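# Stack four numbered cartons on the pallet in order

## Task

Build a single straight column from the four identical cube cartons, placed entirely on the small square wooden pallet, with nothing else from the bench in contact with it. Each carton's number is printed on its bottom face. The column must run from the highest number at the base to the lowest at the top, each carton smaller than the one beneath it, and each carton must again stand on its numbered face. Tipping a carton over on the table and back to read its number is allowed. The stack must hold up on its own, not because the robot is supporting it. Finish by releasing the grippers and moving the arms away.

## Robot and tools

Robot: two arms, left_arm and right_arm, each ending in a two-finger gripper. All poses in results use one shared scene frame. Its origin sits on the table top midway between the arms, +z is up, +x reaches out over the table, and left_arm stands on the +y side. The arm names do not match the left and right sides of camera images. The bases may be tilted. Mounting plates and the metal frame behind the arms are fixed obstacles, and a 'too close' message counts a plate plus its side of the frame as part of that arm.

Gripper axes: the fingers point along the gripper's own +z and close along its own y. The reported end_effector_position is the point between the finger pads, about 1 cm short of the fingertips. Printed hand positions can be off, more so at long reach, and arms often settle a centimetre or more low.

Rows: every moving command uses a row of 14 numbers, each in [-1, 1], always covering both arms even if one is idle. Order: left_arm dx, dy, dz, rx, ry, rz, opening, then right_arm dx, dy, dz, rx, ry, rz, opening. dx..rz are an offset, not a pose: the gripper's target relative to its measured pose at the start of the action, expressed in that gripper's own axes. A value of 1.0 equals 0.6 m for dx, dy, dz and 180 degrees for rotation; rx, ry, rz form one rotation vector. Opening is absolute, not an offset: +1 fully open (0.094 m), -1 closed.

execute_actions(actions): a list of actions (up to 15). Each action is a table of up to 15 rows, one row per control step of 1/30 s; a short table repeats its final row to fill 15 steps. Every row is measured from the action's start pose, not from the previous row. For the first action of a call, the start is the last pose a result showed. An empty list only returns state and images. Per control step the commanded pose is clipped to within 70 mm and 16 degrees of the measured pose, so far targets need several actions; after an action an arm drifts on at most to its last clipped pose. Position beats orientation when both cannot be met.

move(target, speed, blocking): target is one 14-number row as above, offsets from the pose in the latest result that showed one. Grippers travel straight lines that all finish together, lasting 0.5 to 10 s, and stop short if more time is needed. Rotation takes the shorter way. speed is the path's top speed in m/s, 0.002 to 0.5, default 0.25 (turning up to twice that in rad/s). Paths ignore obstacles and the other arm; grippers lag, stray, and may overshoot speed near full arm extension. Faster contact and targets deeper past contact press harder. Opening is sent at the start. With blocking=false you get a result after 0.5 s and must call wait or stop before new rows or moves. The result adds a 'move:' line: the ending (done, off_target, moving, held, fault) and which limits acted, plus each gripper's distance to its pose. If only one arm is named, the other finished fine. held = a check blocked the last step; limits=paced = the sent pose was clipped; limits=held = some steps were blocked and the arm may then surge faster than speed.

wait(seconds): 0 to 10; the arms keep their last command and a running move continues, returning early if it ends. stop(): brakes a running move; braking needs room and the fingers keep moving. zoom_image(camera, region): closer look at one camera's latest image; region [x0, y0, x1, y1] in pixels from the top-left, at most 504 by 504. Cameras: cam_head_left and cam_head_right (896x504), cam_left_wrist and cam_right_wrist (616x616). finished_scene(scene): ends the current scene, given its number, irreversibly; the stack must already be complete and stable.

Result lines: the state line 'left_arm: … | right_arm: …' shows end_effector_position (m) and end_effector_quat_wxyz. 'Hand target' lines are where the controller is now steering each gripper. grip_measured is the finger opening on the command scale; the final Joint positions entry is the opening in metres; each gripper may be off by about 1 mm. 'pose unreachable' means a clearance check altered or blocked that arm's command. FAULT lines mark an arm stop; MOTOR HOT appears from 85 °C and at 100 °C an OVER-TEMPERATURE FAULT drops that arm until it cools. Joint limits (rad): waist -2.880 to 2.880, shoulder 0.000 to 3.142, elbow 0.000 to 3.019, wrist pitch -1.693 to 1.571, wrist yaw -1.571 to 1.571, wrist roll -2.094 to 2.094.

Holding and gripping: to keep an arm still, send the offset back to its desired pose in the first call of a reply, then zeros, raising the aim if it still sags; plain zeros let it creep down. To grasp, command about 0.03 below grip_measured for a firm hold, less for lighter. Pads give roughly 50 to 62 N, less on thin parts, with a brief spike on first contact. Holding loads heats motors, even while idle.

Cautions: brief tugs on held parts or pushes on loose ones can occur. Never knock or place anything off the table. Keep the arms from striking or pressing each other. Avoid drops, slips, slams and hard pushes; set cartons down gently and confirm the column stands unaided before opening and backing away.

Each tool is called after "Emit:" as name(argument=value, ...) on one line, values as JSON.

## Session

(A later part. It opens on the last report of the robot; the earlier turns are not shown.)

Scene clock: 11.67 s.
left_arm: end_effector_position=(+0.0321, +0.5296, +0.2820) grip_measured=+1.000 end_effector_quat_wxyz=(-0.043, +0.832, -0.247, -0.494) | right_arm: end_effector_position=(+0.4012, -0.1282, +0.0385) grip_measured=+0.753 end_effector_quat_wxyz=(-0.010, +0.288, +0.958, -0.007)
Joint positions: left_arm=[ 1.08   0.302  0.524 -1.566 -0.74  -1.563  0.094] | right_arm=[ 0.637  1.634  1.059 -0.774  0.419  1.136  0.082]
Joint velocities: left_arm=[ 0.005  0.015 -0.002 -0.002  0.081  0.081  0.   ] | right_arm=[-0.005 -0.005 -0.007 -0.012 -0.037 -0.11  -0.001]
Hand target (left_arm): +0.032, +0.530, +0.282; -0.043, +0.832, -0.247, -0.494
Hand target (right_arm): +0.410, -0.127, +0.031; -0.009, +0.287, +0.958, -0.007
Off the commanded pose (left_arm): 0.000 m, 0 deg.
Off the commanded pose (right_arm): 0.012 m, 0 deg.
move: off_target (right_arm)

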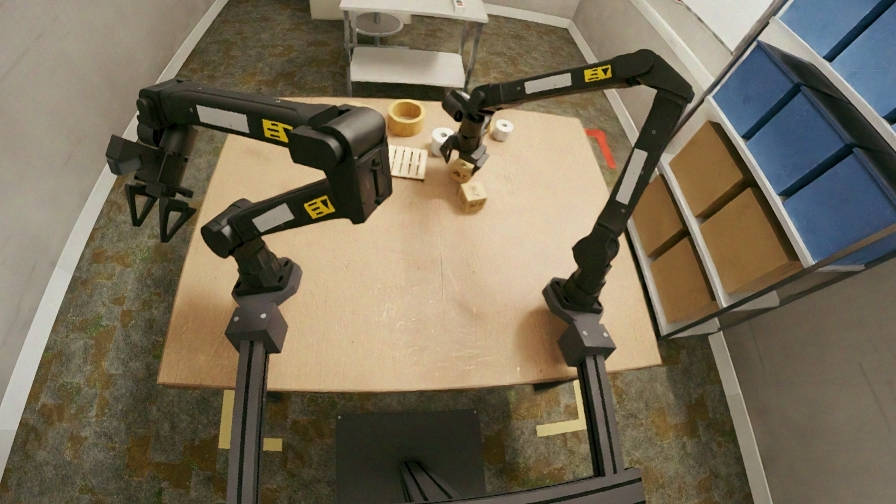

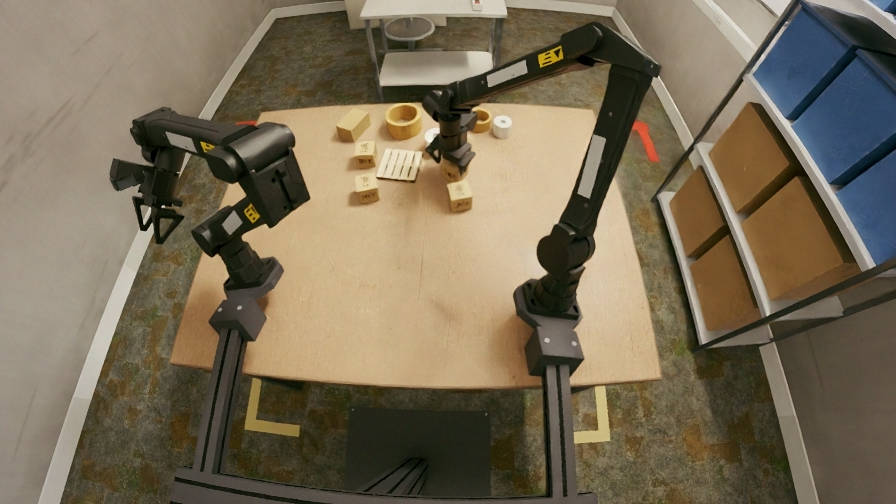

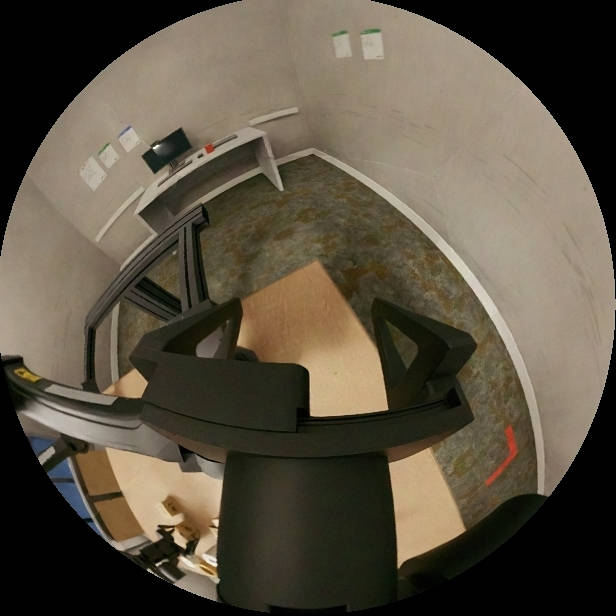

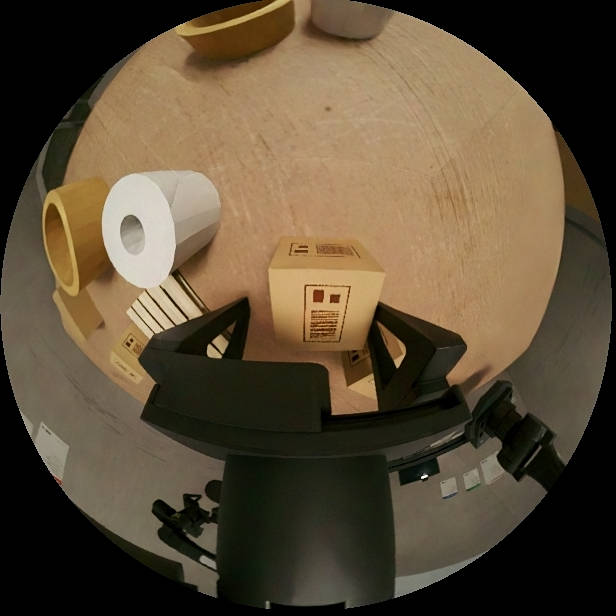

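Shift right 7 mm, lower, close.

Emit:
move(target=[0,0,0,0,0,0,1,0,-0.018,0.03,0,0,0,0.75], speed=0.04)

Emit:
execute_actions(actions=[[[0,0,0,0,0,0,1,0,0,0,0,0,0,0.3]],[[0,0,0,0,0,0,1,0,0,0,0,0,0,0.18]],[[0,0,0,0,0,0,1,0,0,0,0,0,0,0.06]]])

Emit:
move(target=[0,0,0,0,0,0,1,0.18,-0.03,-0.33,0,0,-0.186,0.06])

Emit:
move(target=[0,0,0,0,0,0,1,0,0,0,-0.53,0.205,-0.147,0.06], speed=0.4)

Emit:
zoom_image(camera="cam_head_left", region=[380,80,540,240])

Scene clock: 12.90 s.
left_arm: end_effector_position=(+0.0321, +0.5296, +0.2820) grip_measured=+1.000 end_effector_quat_wxyz=(-0.043, +0.832, -0.247, -0.494) | right_arm: end_effector_position=(+0.3976, -0.1319, +0.0291) grip_measured=+0.753 end_effector_quat_wxyz=(-0.006, +0.292, +0.957, -0.001)
Joint positions: left_arm=[ 1.08   0.302  0.524 -1.566 -0.74  -1.563  0.094] | right_arm=[ 0.625  1.634  1.028 -0.723  0.415  1.125  0.082]
Joint velocities: left_arm=[-0.005 -0.005 -0.012  0.002  0.007  0.022  0.   ] | right_arm=[-0.005  0.005 -0.007 -0.007 -0.007  0.022 -0.001]
Hand target (left_arm): +0.032, +0.530, +0.282; -0.043, +0.832, -0.247, -0.494
Hand target (right_arm): +0.395, -0.137, +0.021; -0.010, +0.288, +0.958, -0.006
Off the commanded pose (left_arm): 0.000 m, 0 deg.
Off the commanded pose (right_arm): 0.010 m, 1 deg.
move: done

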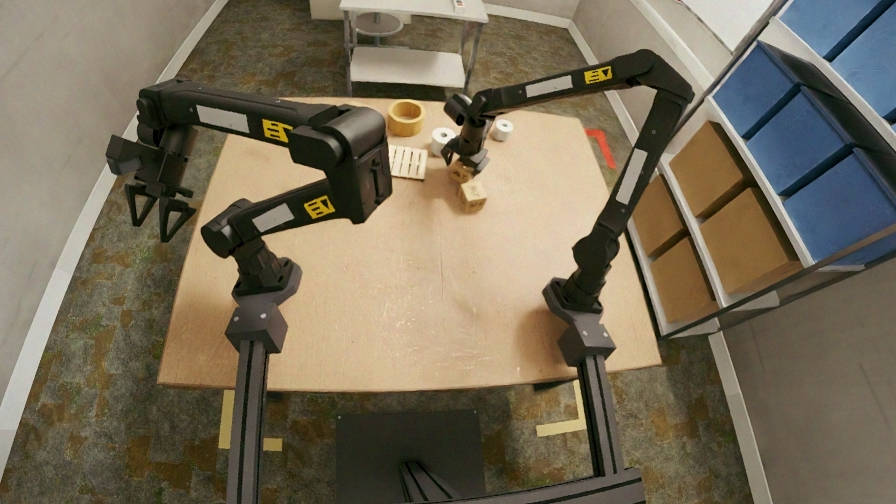

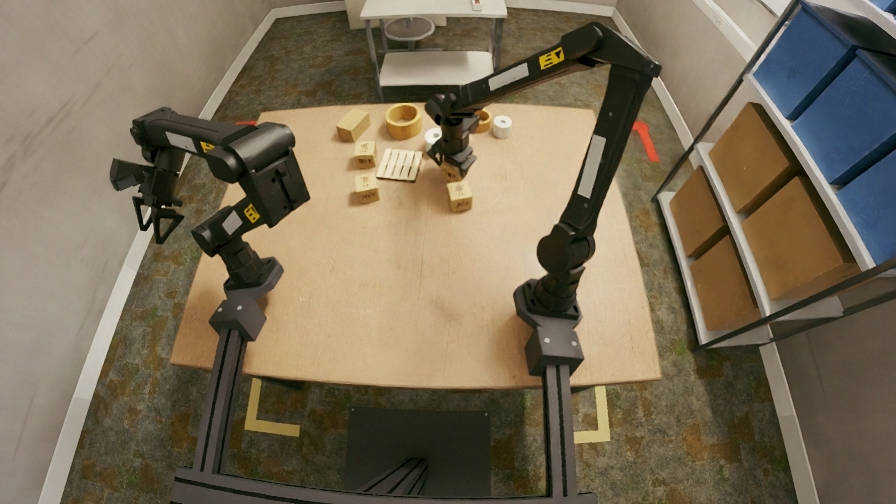

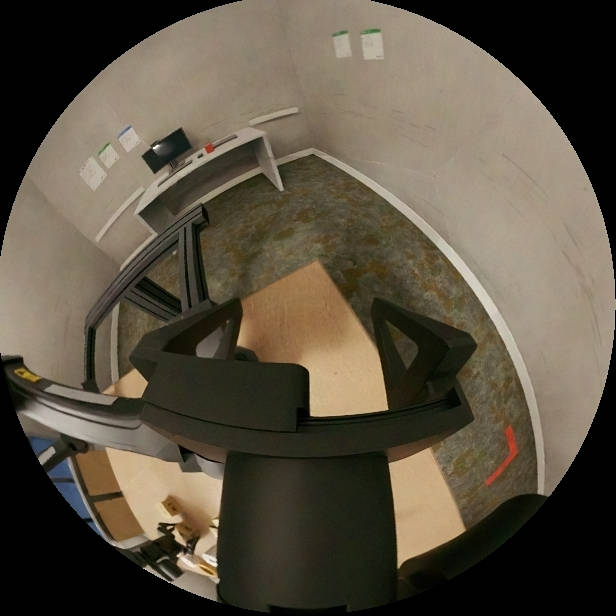

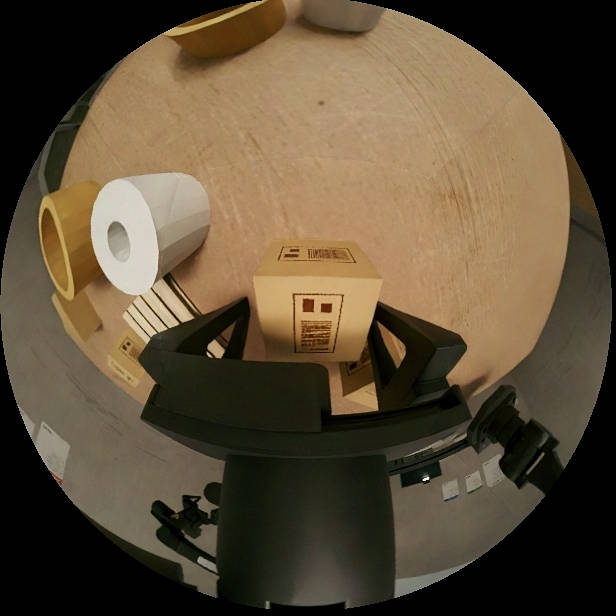

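Scene clock: 14.40 s.
left_arm: end_effector_position=(+0.0321, +0.5296, +0.2820) grip_measured=+1.000 end_effector_quat_wxyz=(-0.043, +0.832, -0.247, -0.494) | right_arm: end_effector_position=(+0.3976, -0.1318, +0.0291) grip_measured=+0.213 end_effector_quat_wxyz=(-0.006, +0.292, +0.957, -0.001)
Joint positions: left_arm=[ 1.08   0.302  0.524 -1.566 -0.74  -1.563  0.094] | right_arm=[ 0.625  1.634  1.028 -0.723  0.414  1.125  0.057]
Joint velocities: left_arm=[-0.005 -0.005 -0.017 -0.002 -0.022  0.022  0.   ] | right_arm=[-0.015  0.005 -0.002  0.002  0.066 -0.022  0.   ]
Hand target (left_arm): +0.032, +0.530, +0.282; -0.043, +0.832, -0.247, -0.494
Hand target (right_arm): +0.398, -0.132, +0.029; -0.006, +0.292, +0.957, -0.001
Off the commanded pose (left_arm): 0.000 m, 0 deg.
Off the commanded pose (right_arm): 0.000 m, 0 deg.

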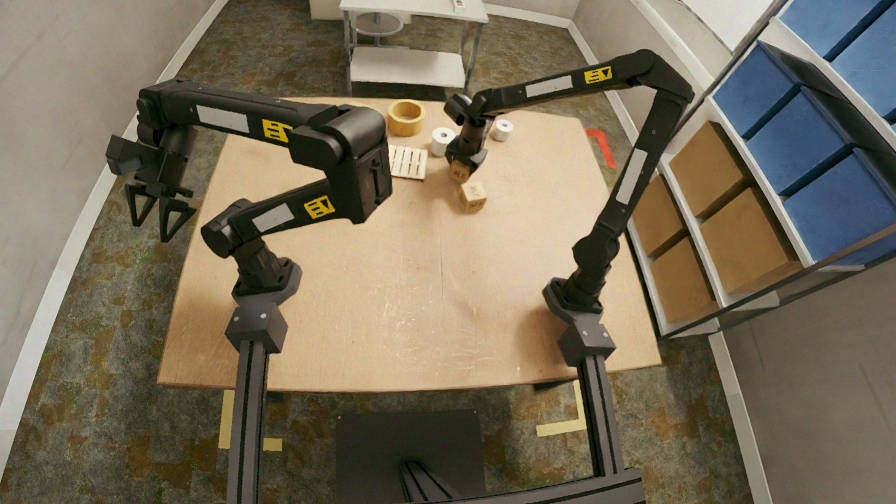

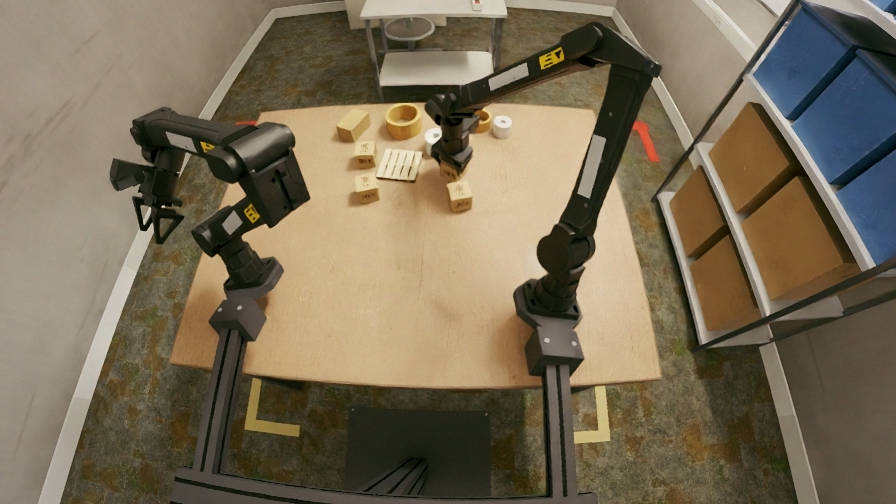

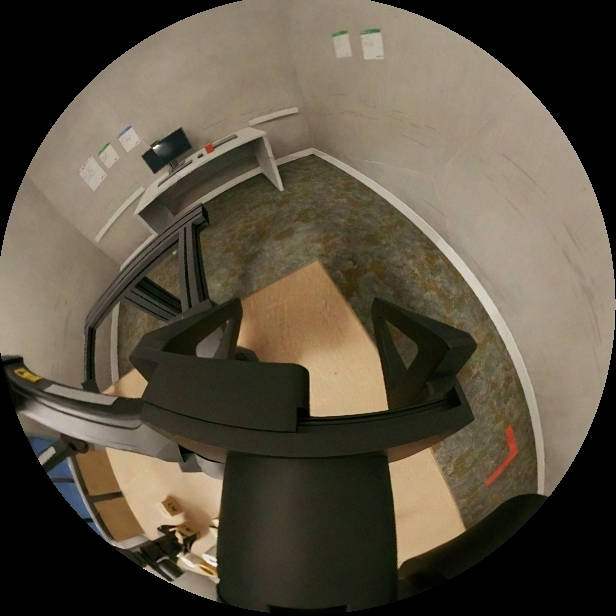

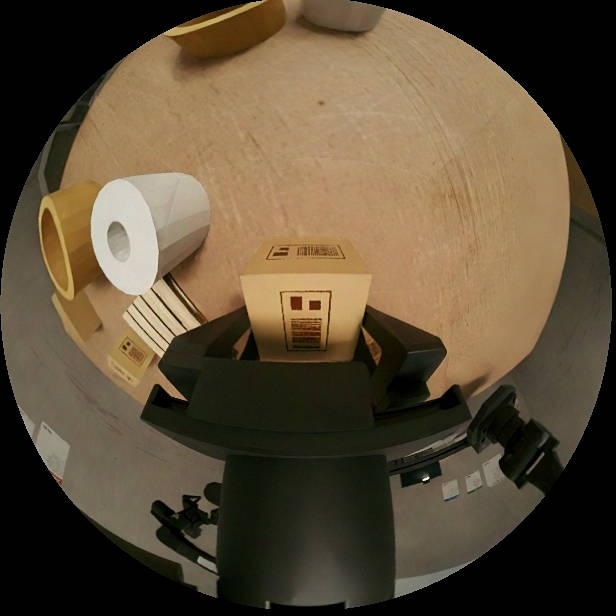

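Scene clock: 16.03 s.
left_arm: end_effector_position=(+0.0321, +0.5296, +0.2820) grip_measured=+1.000 end_effector_quat_wxyz=(-0.043, +0.832, -0.247, -0.494) | right_arm: end_effector_position=(+0.2815, -0.0940, +0.2039) grip_measured=+0.213 end_effector_quat_wxyz=(-0.020, -0.001, +0.999, -0.026)
Joint positions: left_arm=[ 1.08   0.302  0.524 -1.566 -0.74  -1.563  0.094] | right_arm=[ 1.058  1.397  1.053 -1.26   0.48   1.04   0.057]
Joint velocities: left_arm=[-0.005  0.005 -0.017  0.007 -0.081 -0.007  0.   ] | right_arm=[-0.024  0.005 -0.012 -0.017 -0.007 -0.007  0.001]
Hand target (left_arm): +0.032, +0.530, +0.282; -0.043, +0.832, -0.247, -0.494
Hand target (right_arm): +0.297, -0.087, +0.225; -0.006, +0.003, +1.000, -0.004
Off the commanded pose (left_arm): 0.000 m, 0 deg.
Off the commanded pose (right_arm): 0.032 m, 3 deg.
move: off_target (right_arm)

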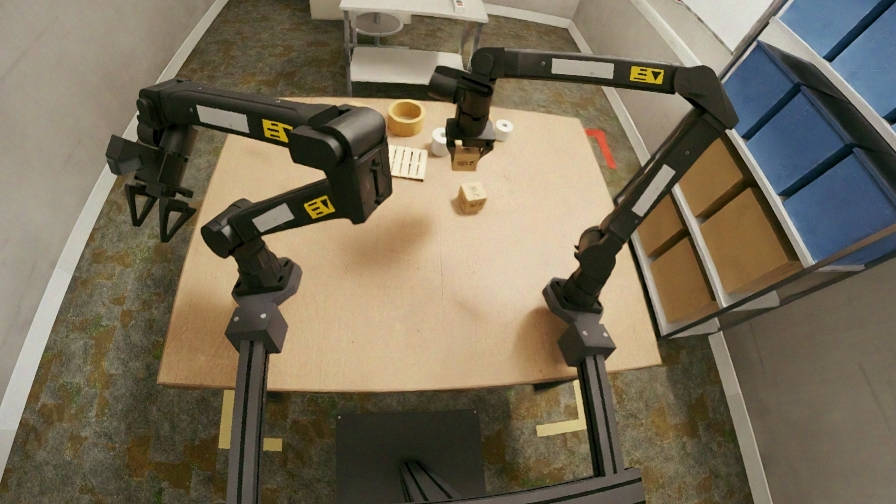

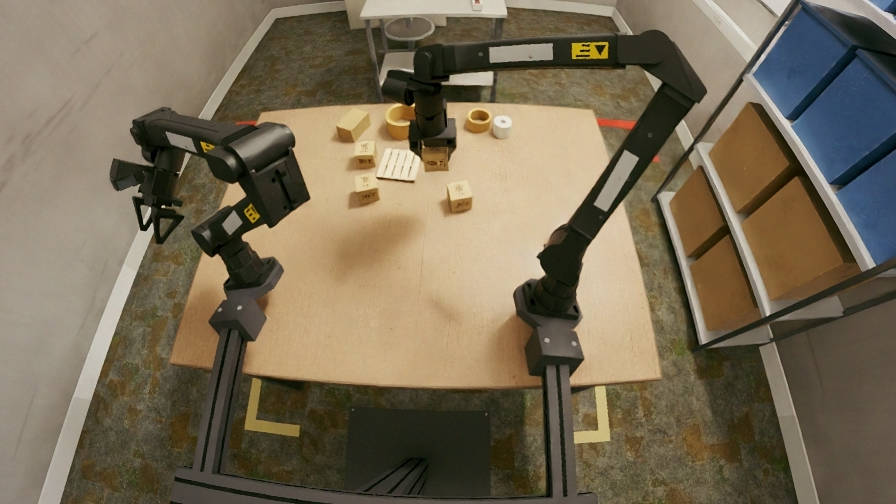

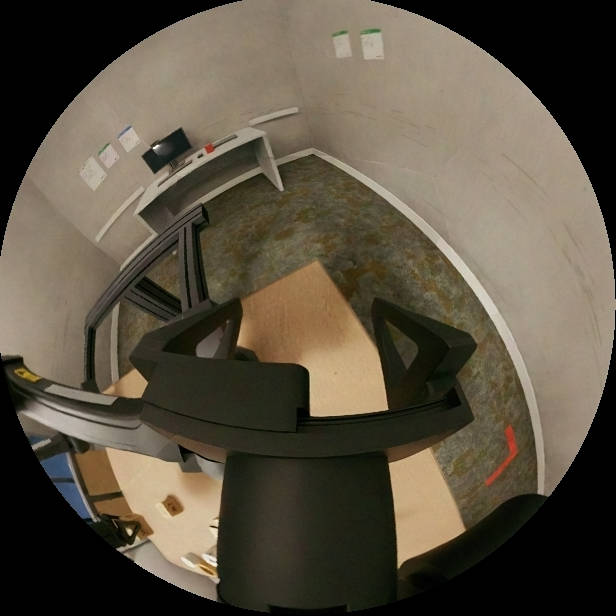

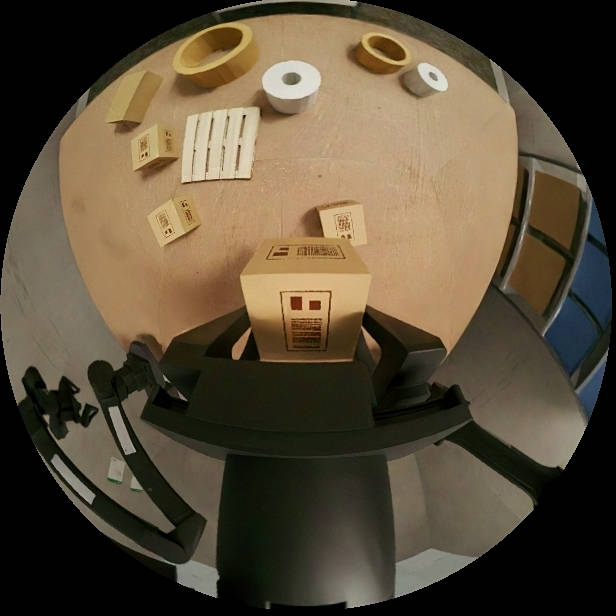

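Scene clock: 19.33 s.
left_arm: end_effector_position=(+0.0321, +0.5296, +0.2820) grip_measured=+1.000 end_effector_quat_wxyz=(-0.043, +0.832, -0.247, -0.494) | right_arm: end_effector_position=(+0.2781, -0.0955, +0.2125) grip_measured=+0.213 end_effector_quat_wxyz=(-0.289, -0.172, +0.619, +0.710)
Joint positions: left_arm=[ 1.08   0.302  0.524 -1.566 -0.74  -1.563  0.094] | right_arm=[ 0.427  1.691  1.036 -1.672 -1.199 -0.882  0.057]
Joint velocities: left_arm=[-0.005 -0.015  0.007 -0.007 -0.007 -0.037  0.   ] | right_arm=[ 0.005  0.005 -0.007 -0.002 -0.007 -0.051  0.   ]
Hand target (left_arm): +0.032, +0.530, +0.282; -0.043, +0.832, -0.247, -0.494
Hand target (right_arm): +0.286, -0.092, +0.209; -0.287, -0.174, +0.617, +0.712
Off the commanded pose (left_arm): 0.000 m, 0 deg.
Off the commanded pose (right_arm): 0.009 m, 1 deg.
move: done

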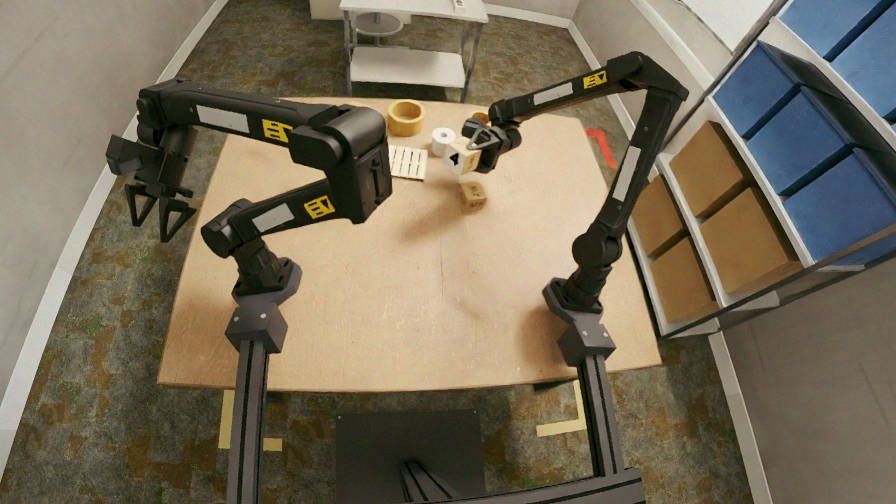

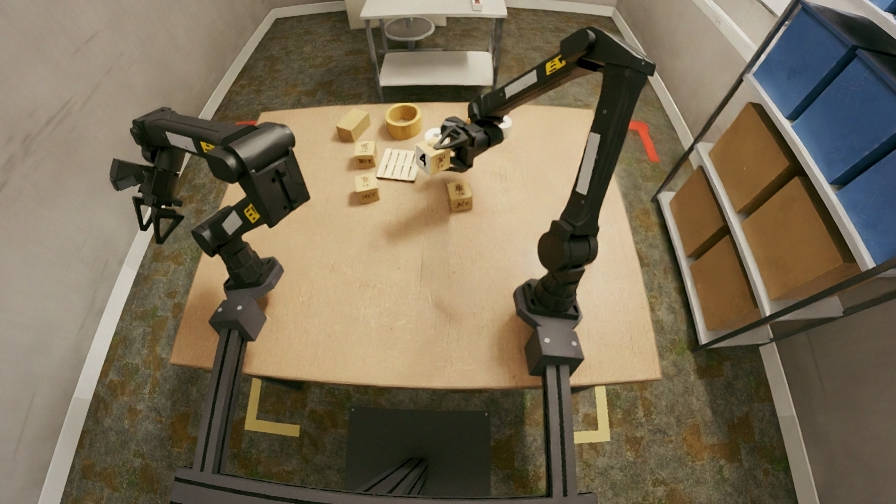

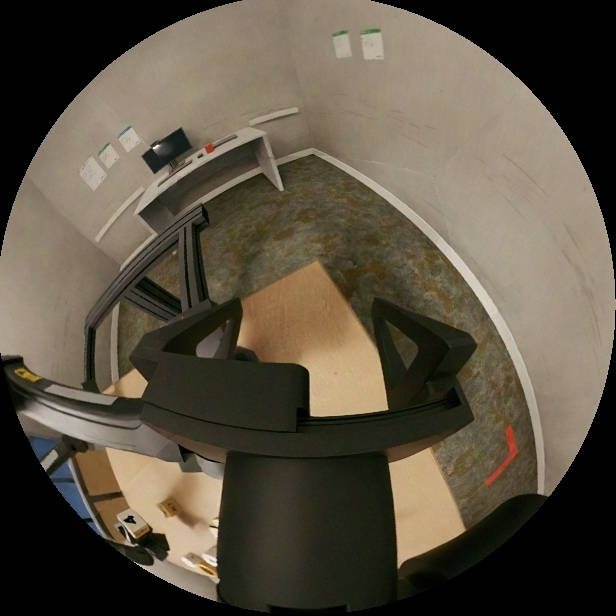

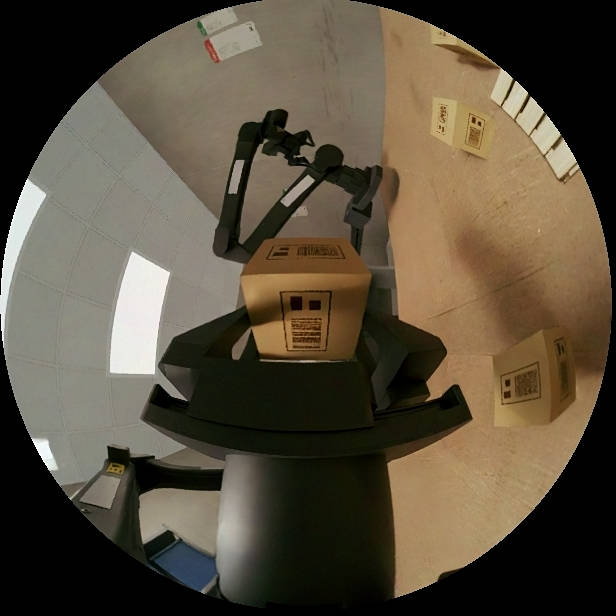

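Region (380, 80, 540, 240) of cam_head_left's 896x504 image, scaled by 3.150, with more detail than that image has.

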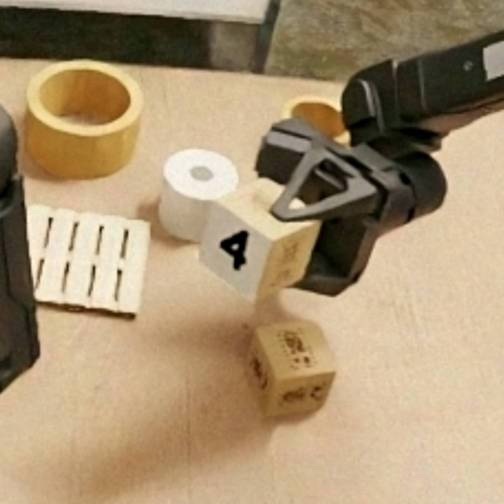

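Emit:
move(target=[0,0,0,0,0,0,1,0,0,0,0.52,-0.212,0.126,0.15], speed=0.4)

Emit:
move(target=[0,0,0,0,0,0,1,0.13,0.11,0.26,0,0,0,0.15], speed=0.2)

Scene clock: 22.47 s.
left_arm: end_effector_position=(+0.0321, +0.5296, +0.2820) grip_measured=+1.000 end_effector_quat_wxyz=(-0.043, +0.832, -0.247, -0.494) | right_arm: end_effector_position=(+0.2609, -0.1122, +0.1944) grip_measured=+0.213 end_effector_quat_wxyz=(-0.010, -0.021, +1.000, -0.016)
Joint positions: left_arm=[ 1.08   0.302  0.524 -1.566 -0.74  -1.563  0.094] | right_arm=[ 1.068  1.325  0.946 -1.201  0.486  0.996  0.057]
Joint velocities: left_arm=[ 0.015 -0.005 -0.002  0.007  0.066 -0.081  0.   ] | right_arm=[ 0.005  0.005  0.007 -0.002 -0.022  0.007  0.   ]
Hand target (left_arm): +0.032, +0.530, +0.282; -0.043, +0.832, -0.247, -0.494
Hand target (right_arm): +0.273, -0.098, +0.208; -0.001, -0.010, +1.000, -0.004
Off the commanded pose (left_arm): 0.000 m, 0 deg.
Off the commanded pose (right_arm): 0.030 m, 3 deg.
move: off_target (right_arm)

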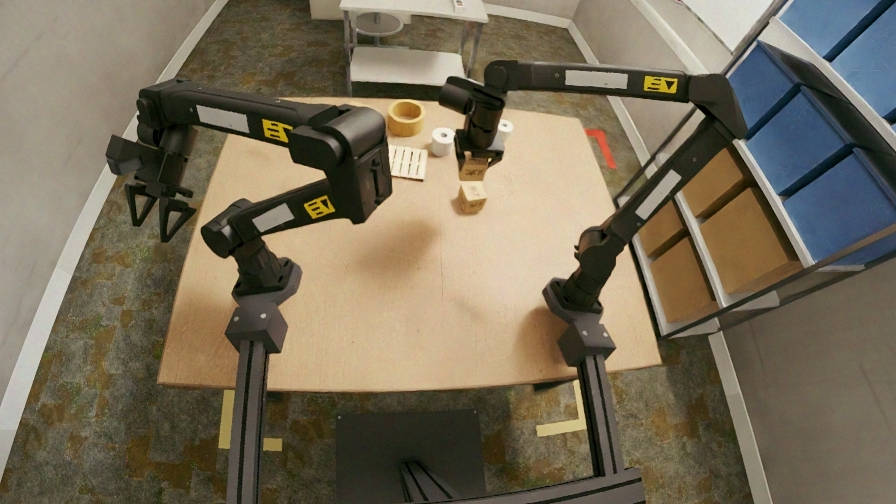

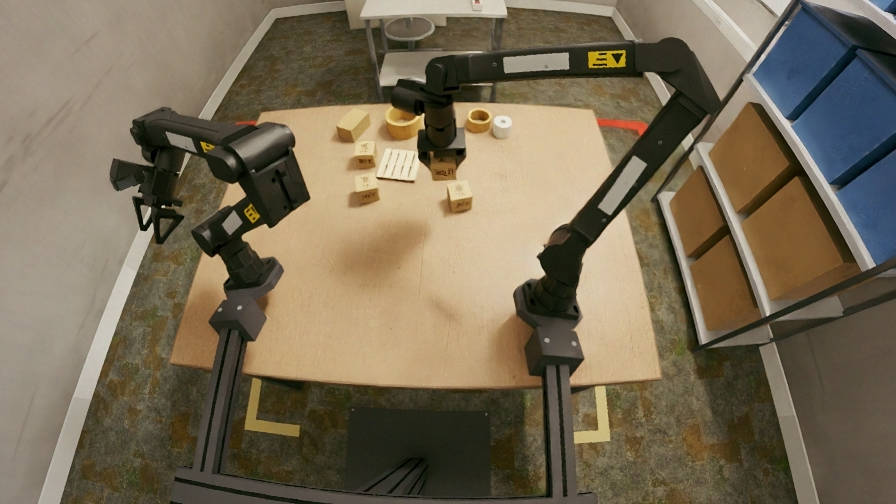

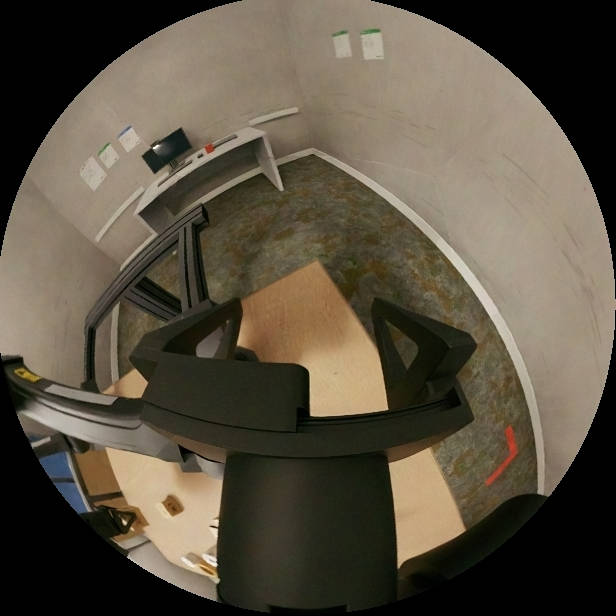

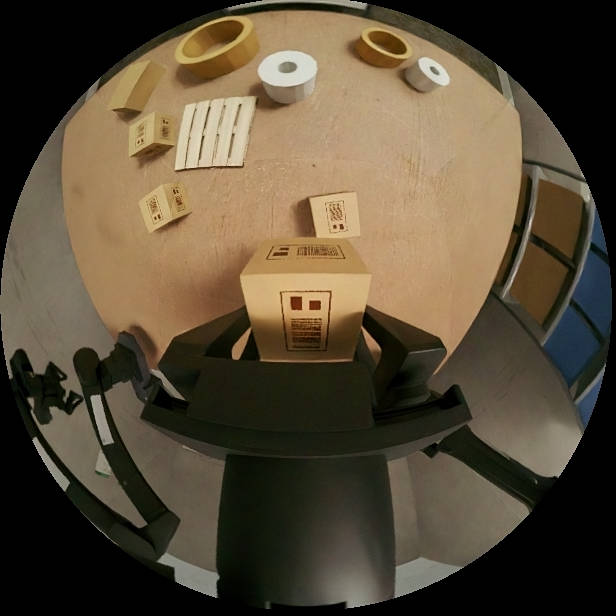

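Scene clock: 23.80 s.
left_arm: end_effector_position=(+0.0321, +0.5296, +0.2820) grip_measured=+1.000 end_effector_quat_wxyz=(-0.043, +0.832, -0.247, -0.494) | right_arm: end_effector_position=(+0.1864, -0.0590, +0.0384) grip_measured=+0.213 end_effector_quat_wxyz=(-0.012, -0.022, +1.000, -0.019)
Joint positions: left_arm=[ 1.08   0.302  0.524 -1.566 -0.74  -1.563  0.094] | right_arm=[ 1.089  1.694  0.768 -0.671  0.486  1.022  0.057]
Joint velocities: left_arm=[-0.005 -0.005 -0.007 -0.002  0.037 -0.007  0.   ] | right_arm=[ 0.005 -0.015  0.017 -0.002 -0.007 -0.037  0.   ]
Hand target (left_arm): +0.032, +0.530, +0.282; -0.043, +0.832, -0.247, -0.494
Hand target (right_arm): +0.181, -0.056, +0.038; -0.010, -0.021, +1.000, -0.017
Off the commanded pose (left_arm): 0.000 m, 0 deg.
Off the commanded pose (right_arm): 0.010 m, 0 deg.
move: done

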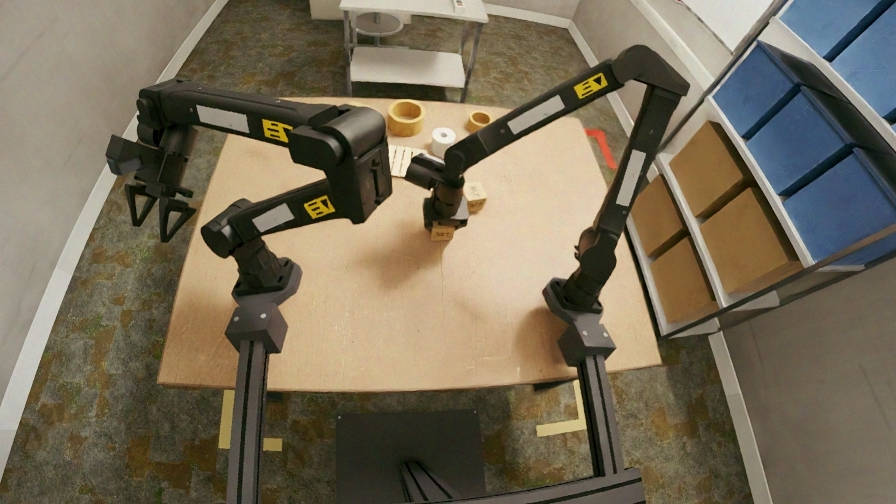

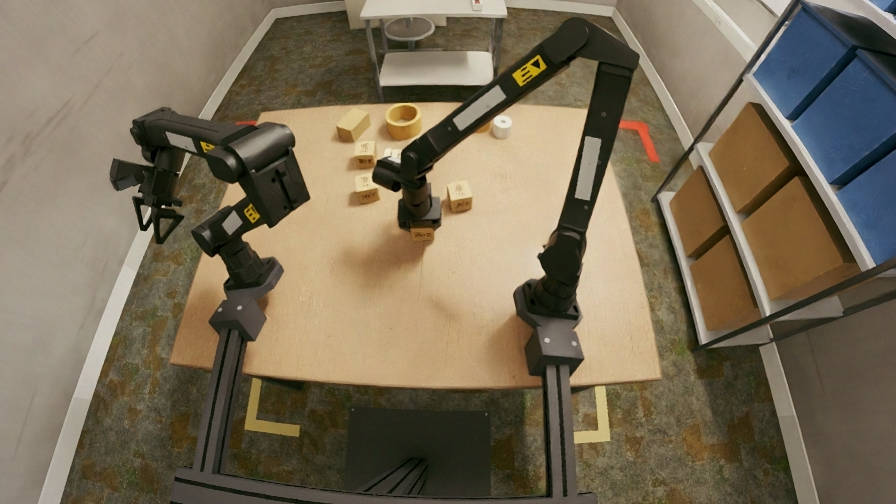

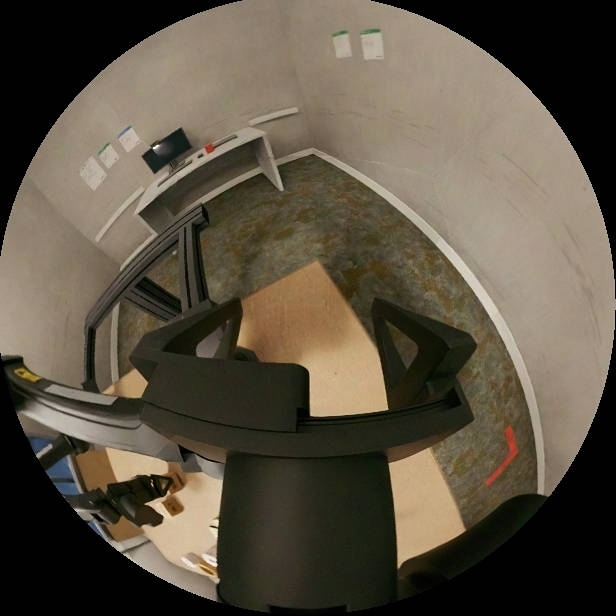

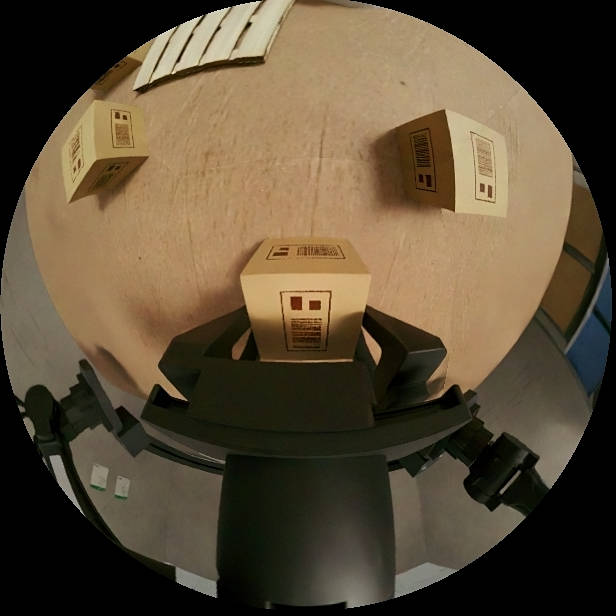

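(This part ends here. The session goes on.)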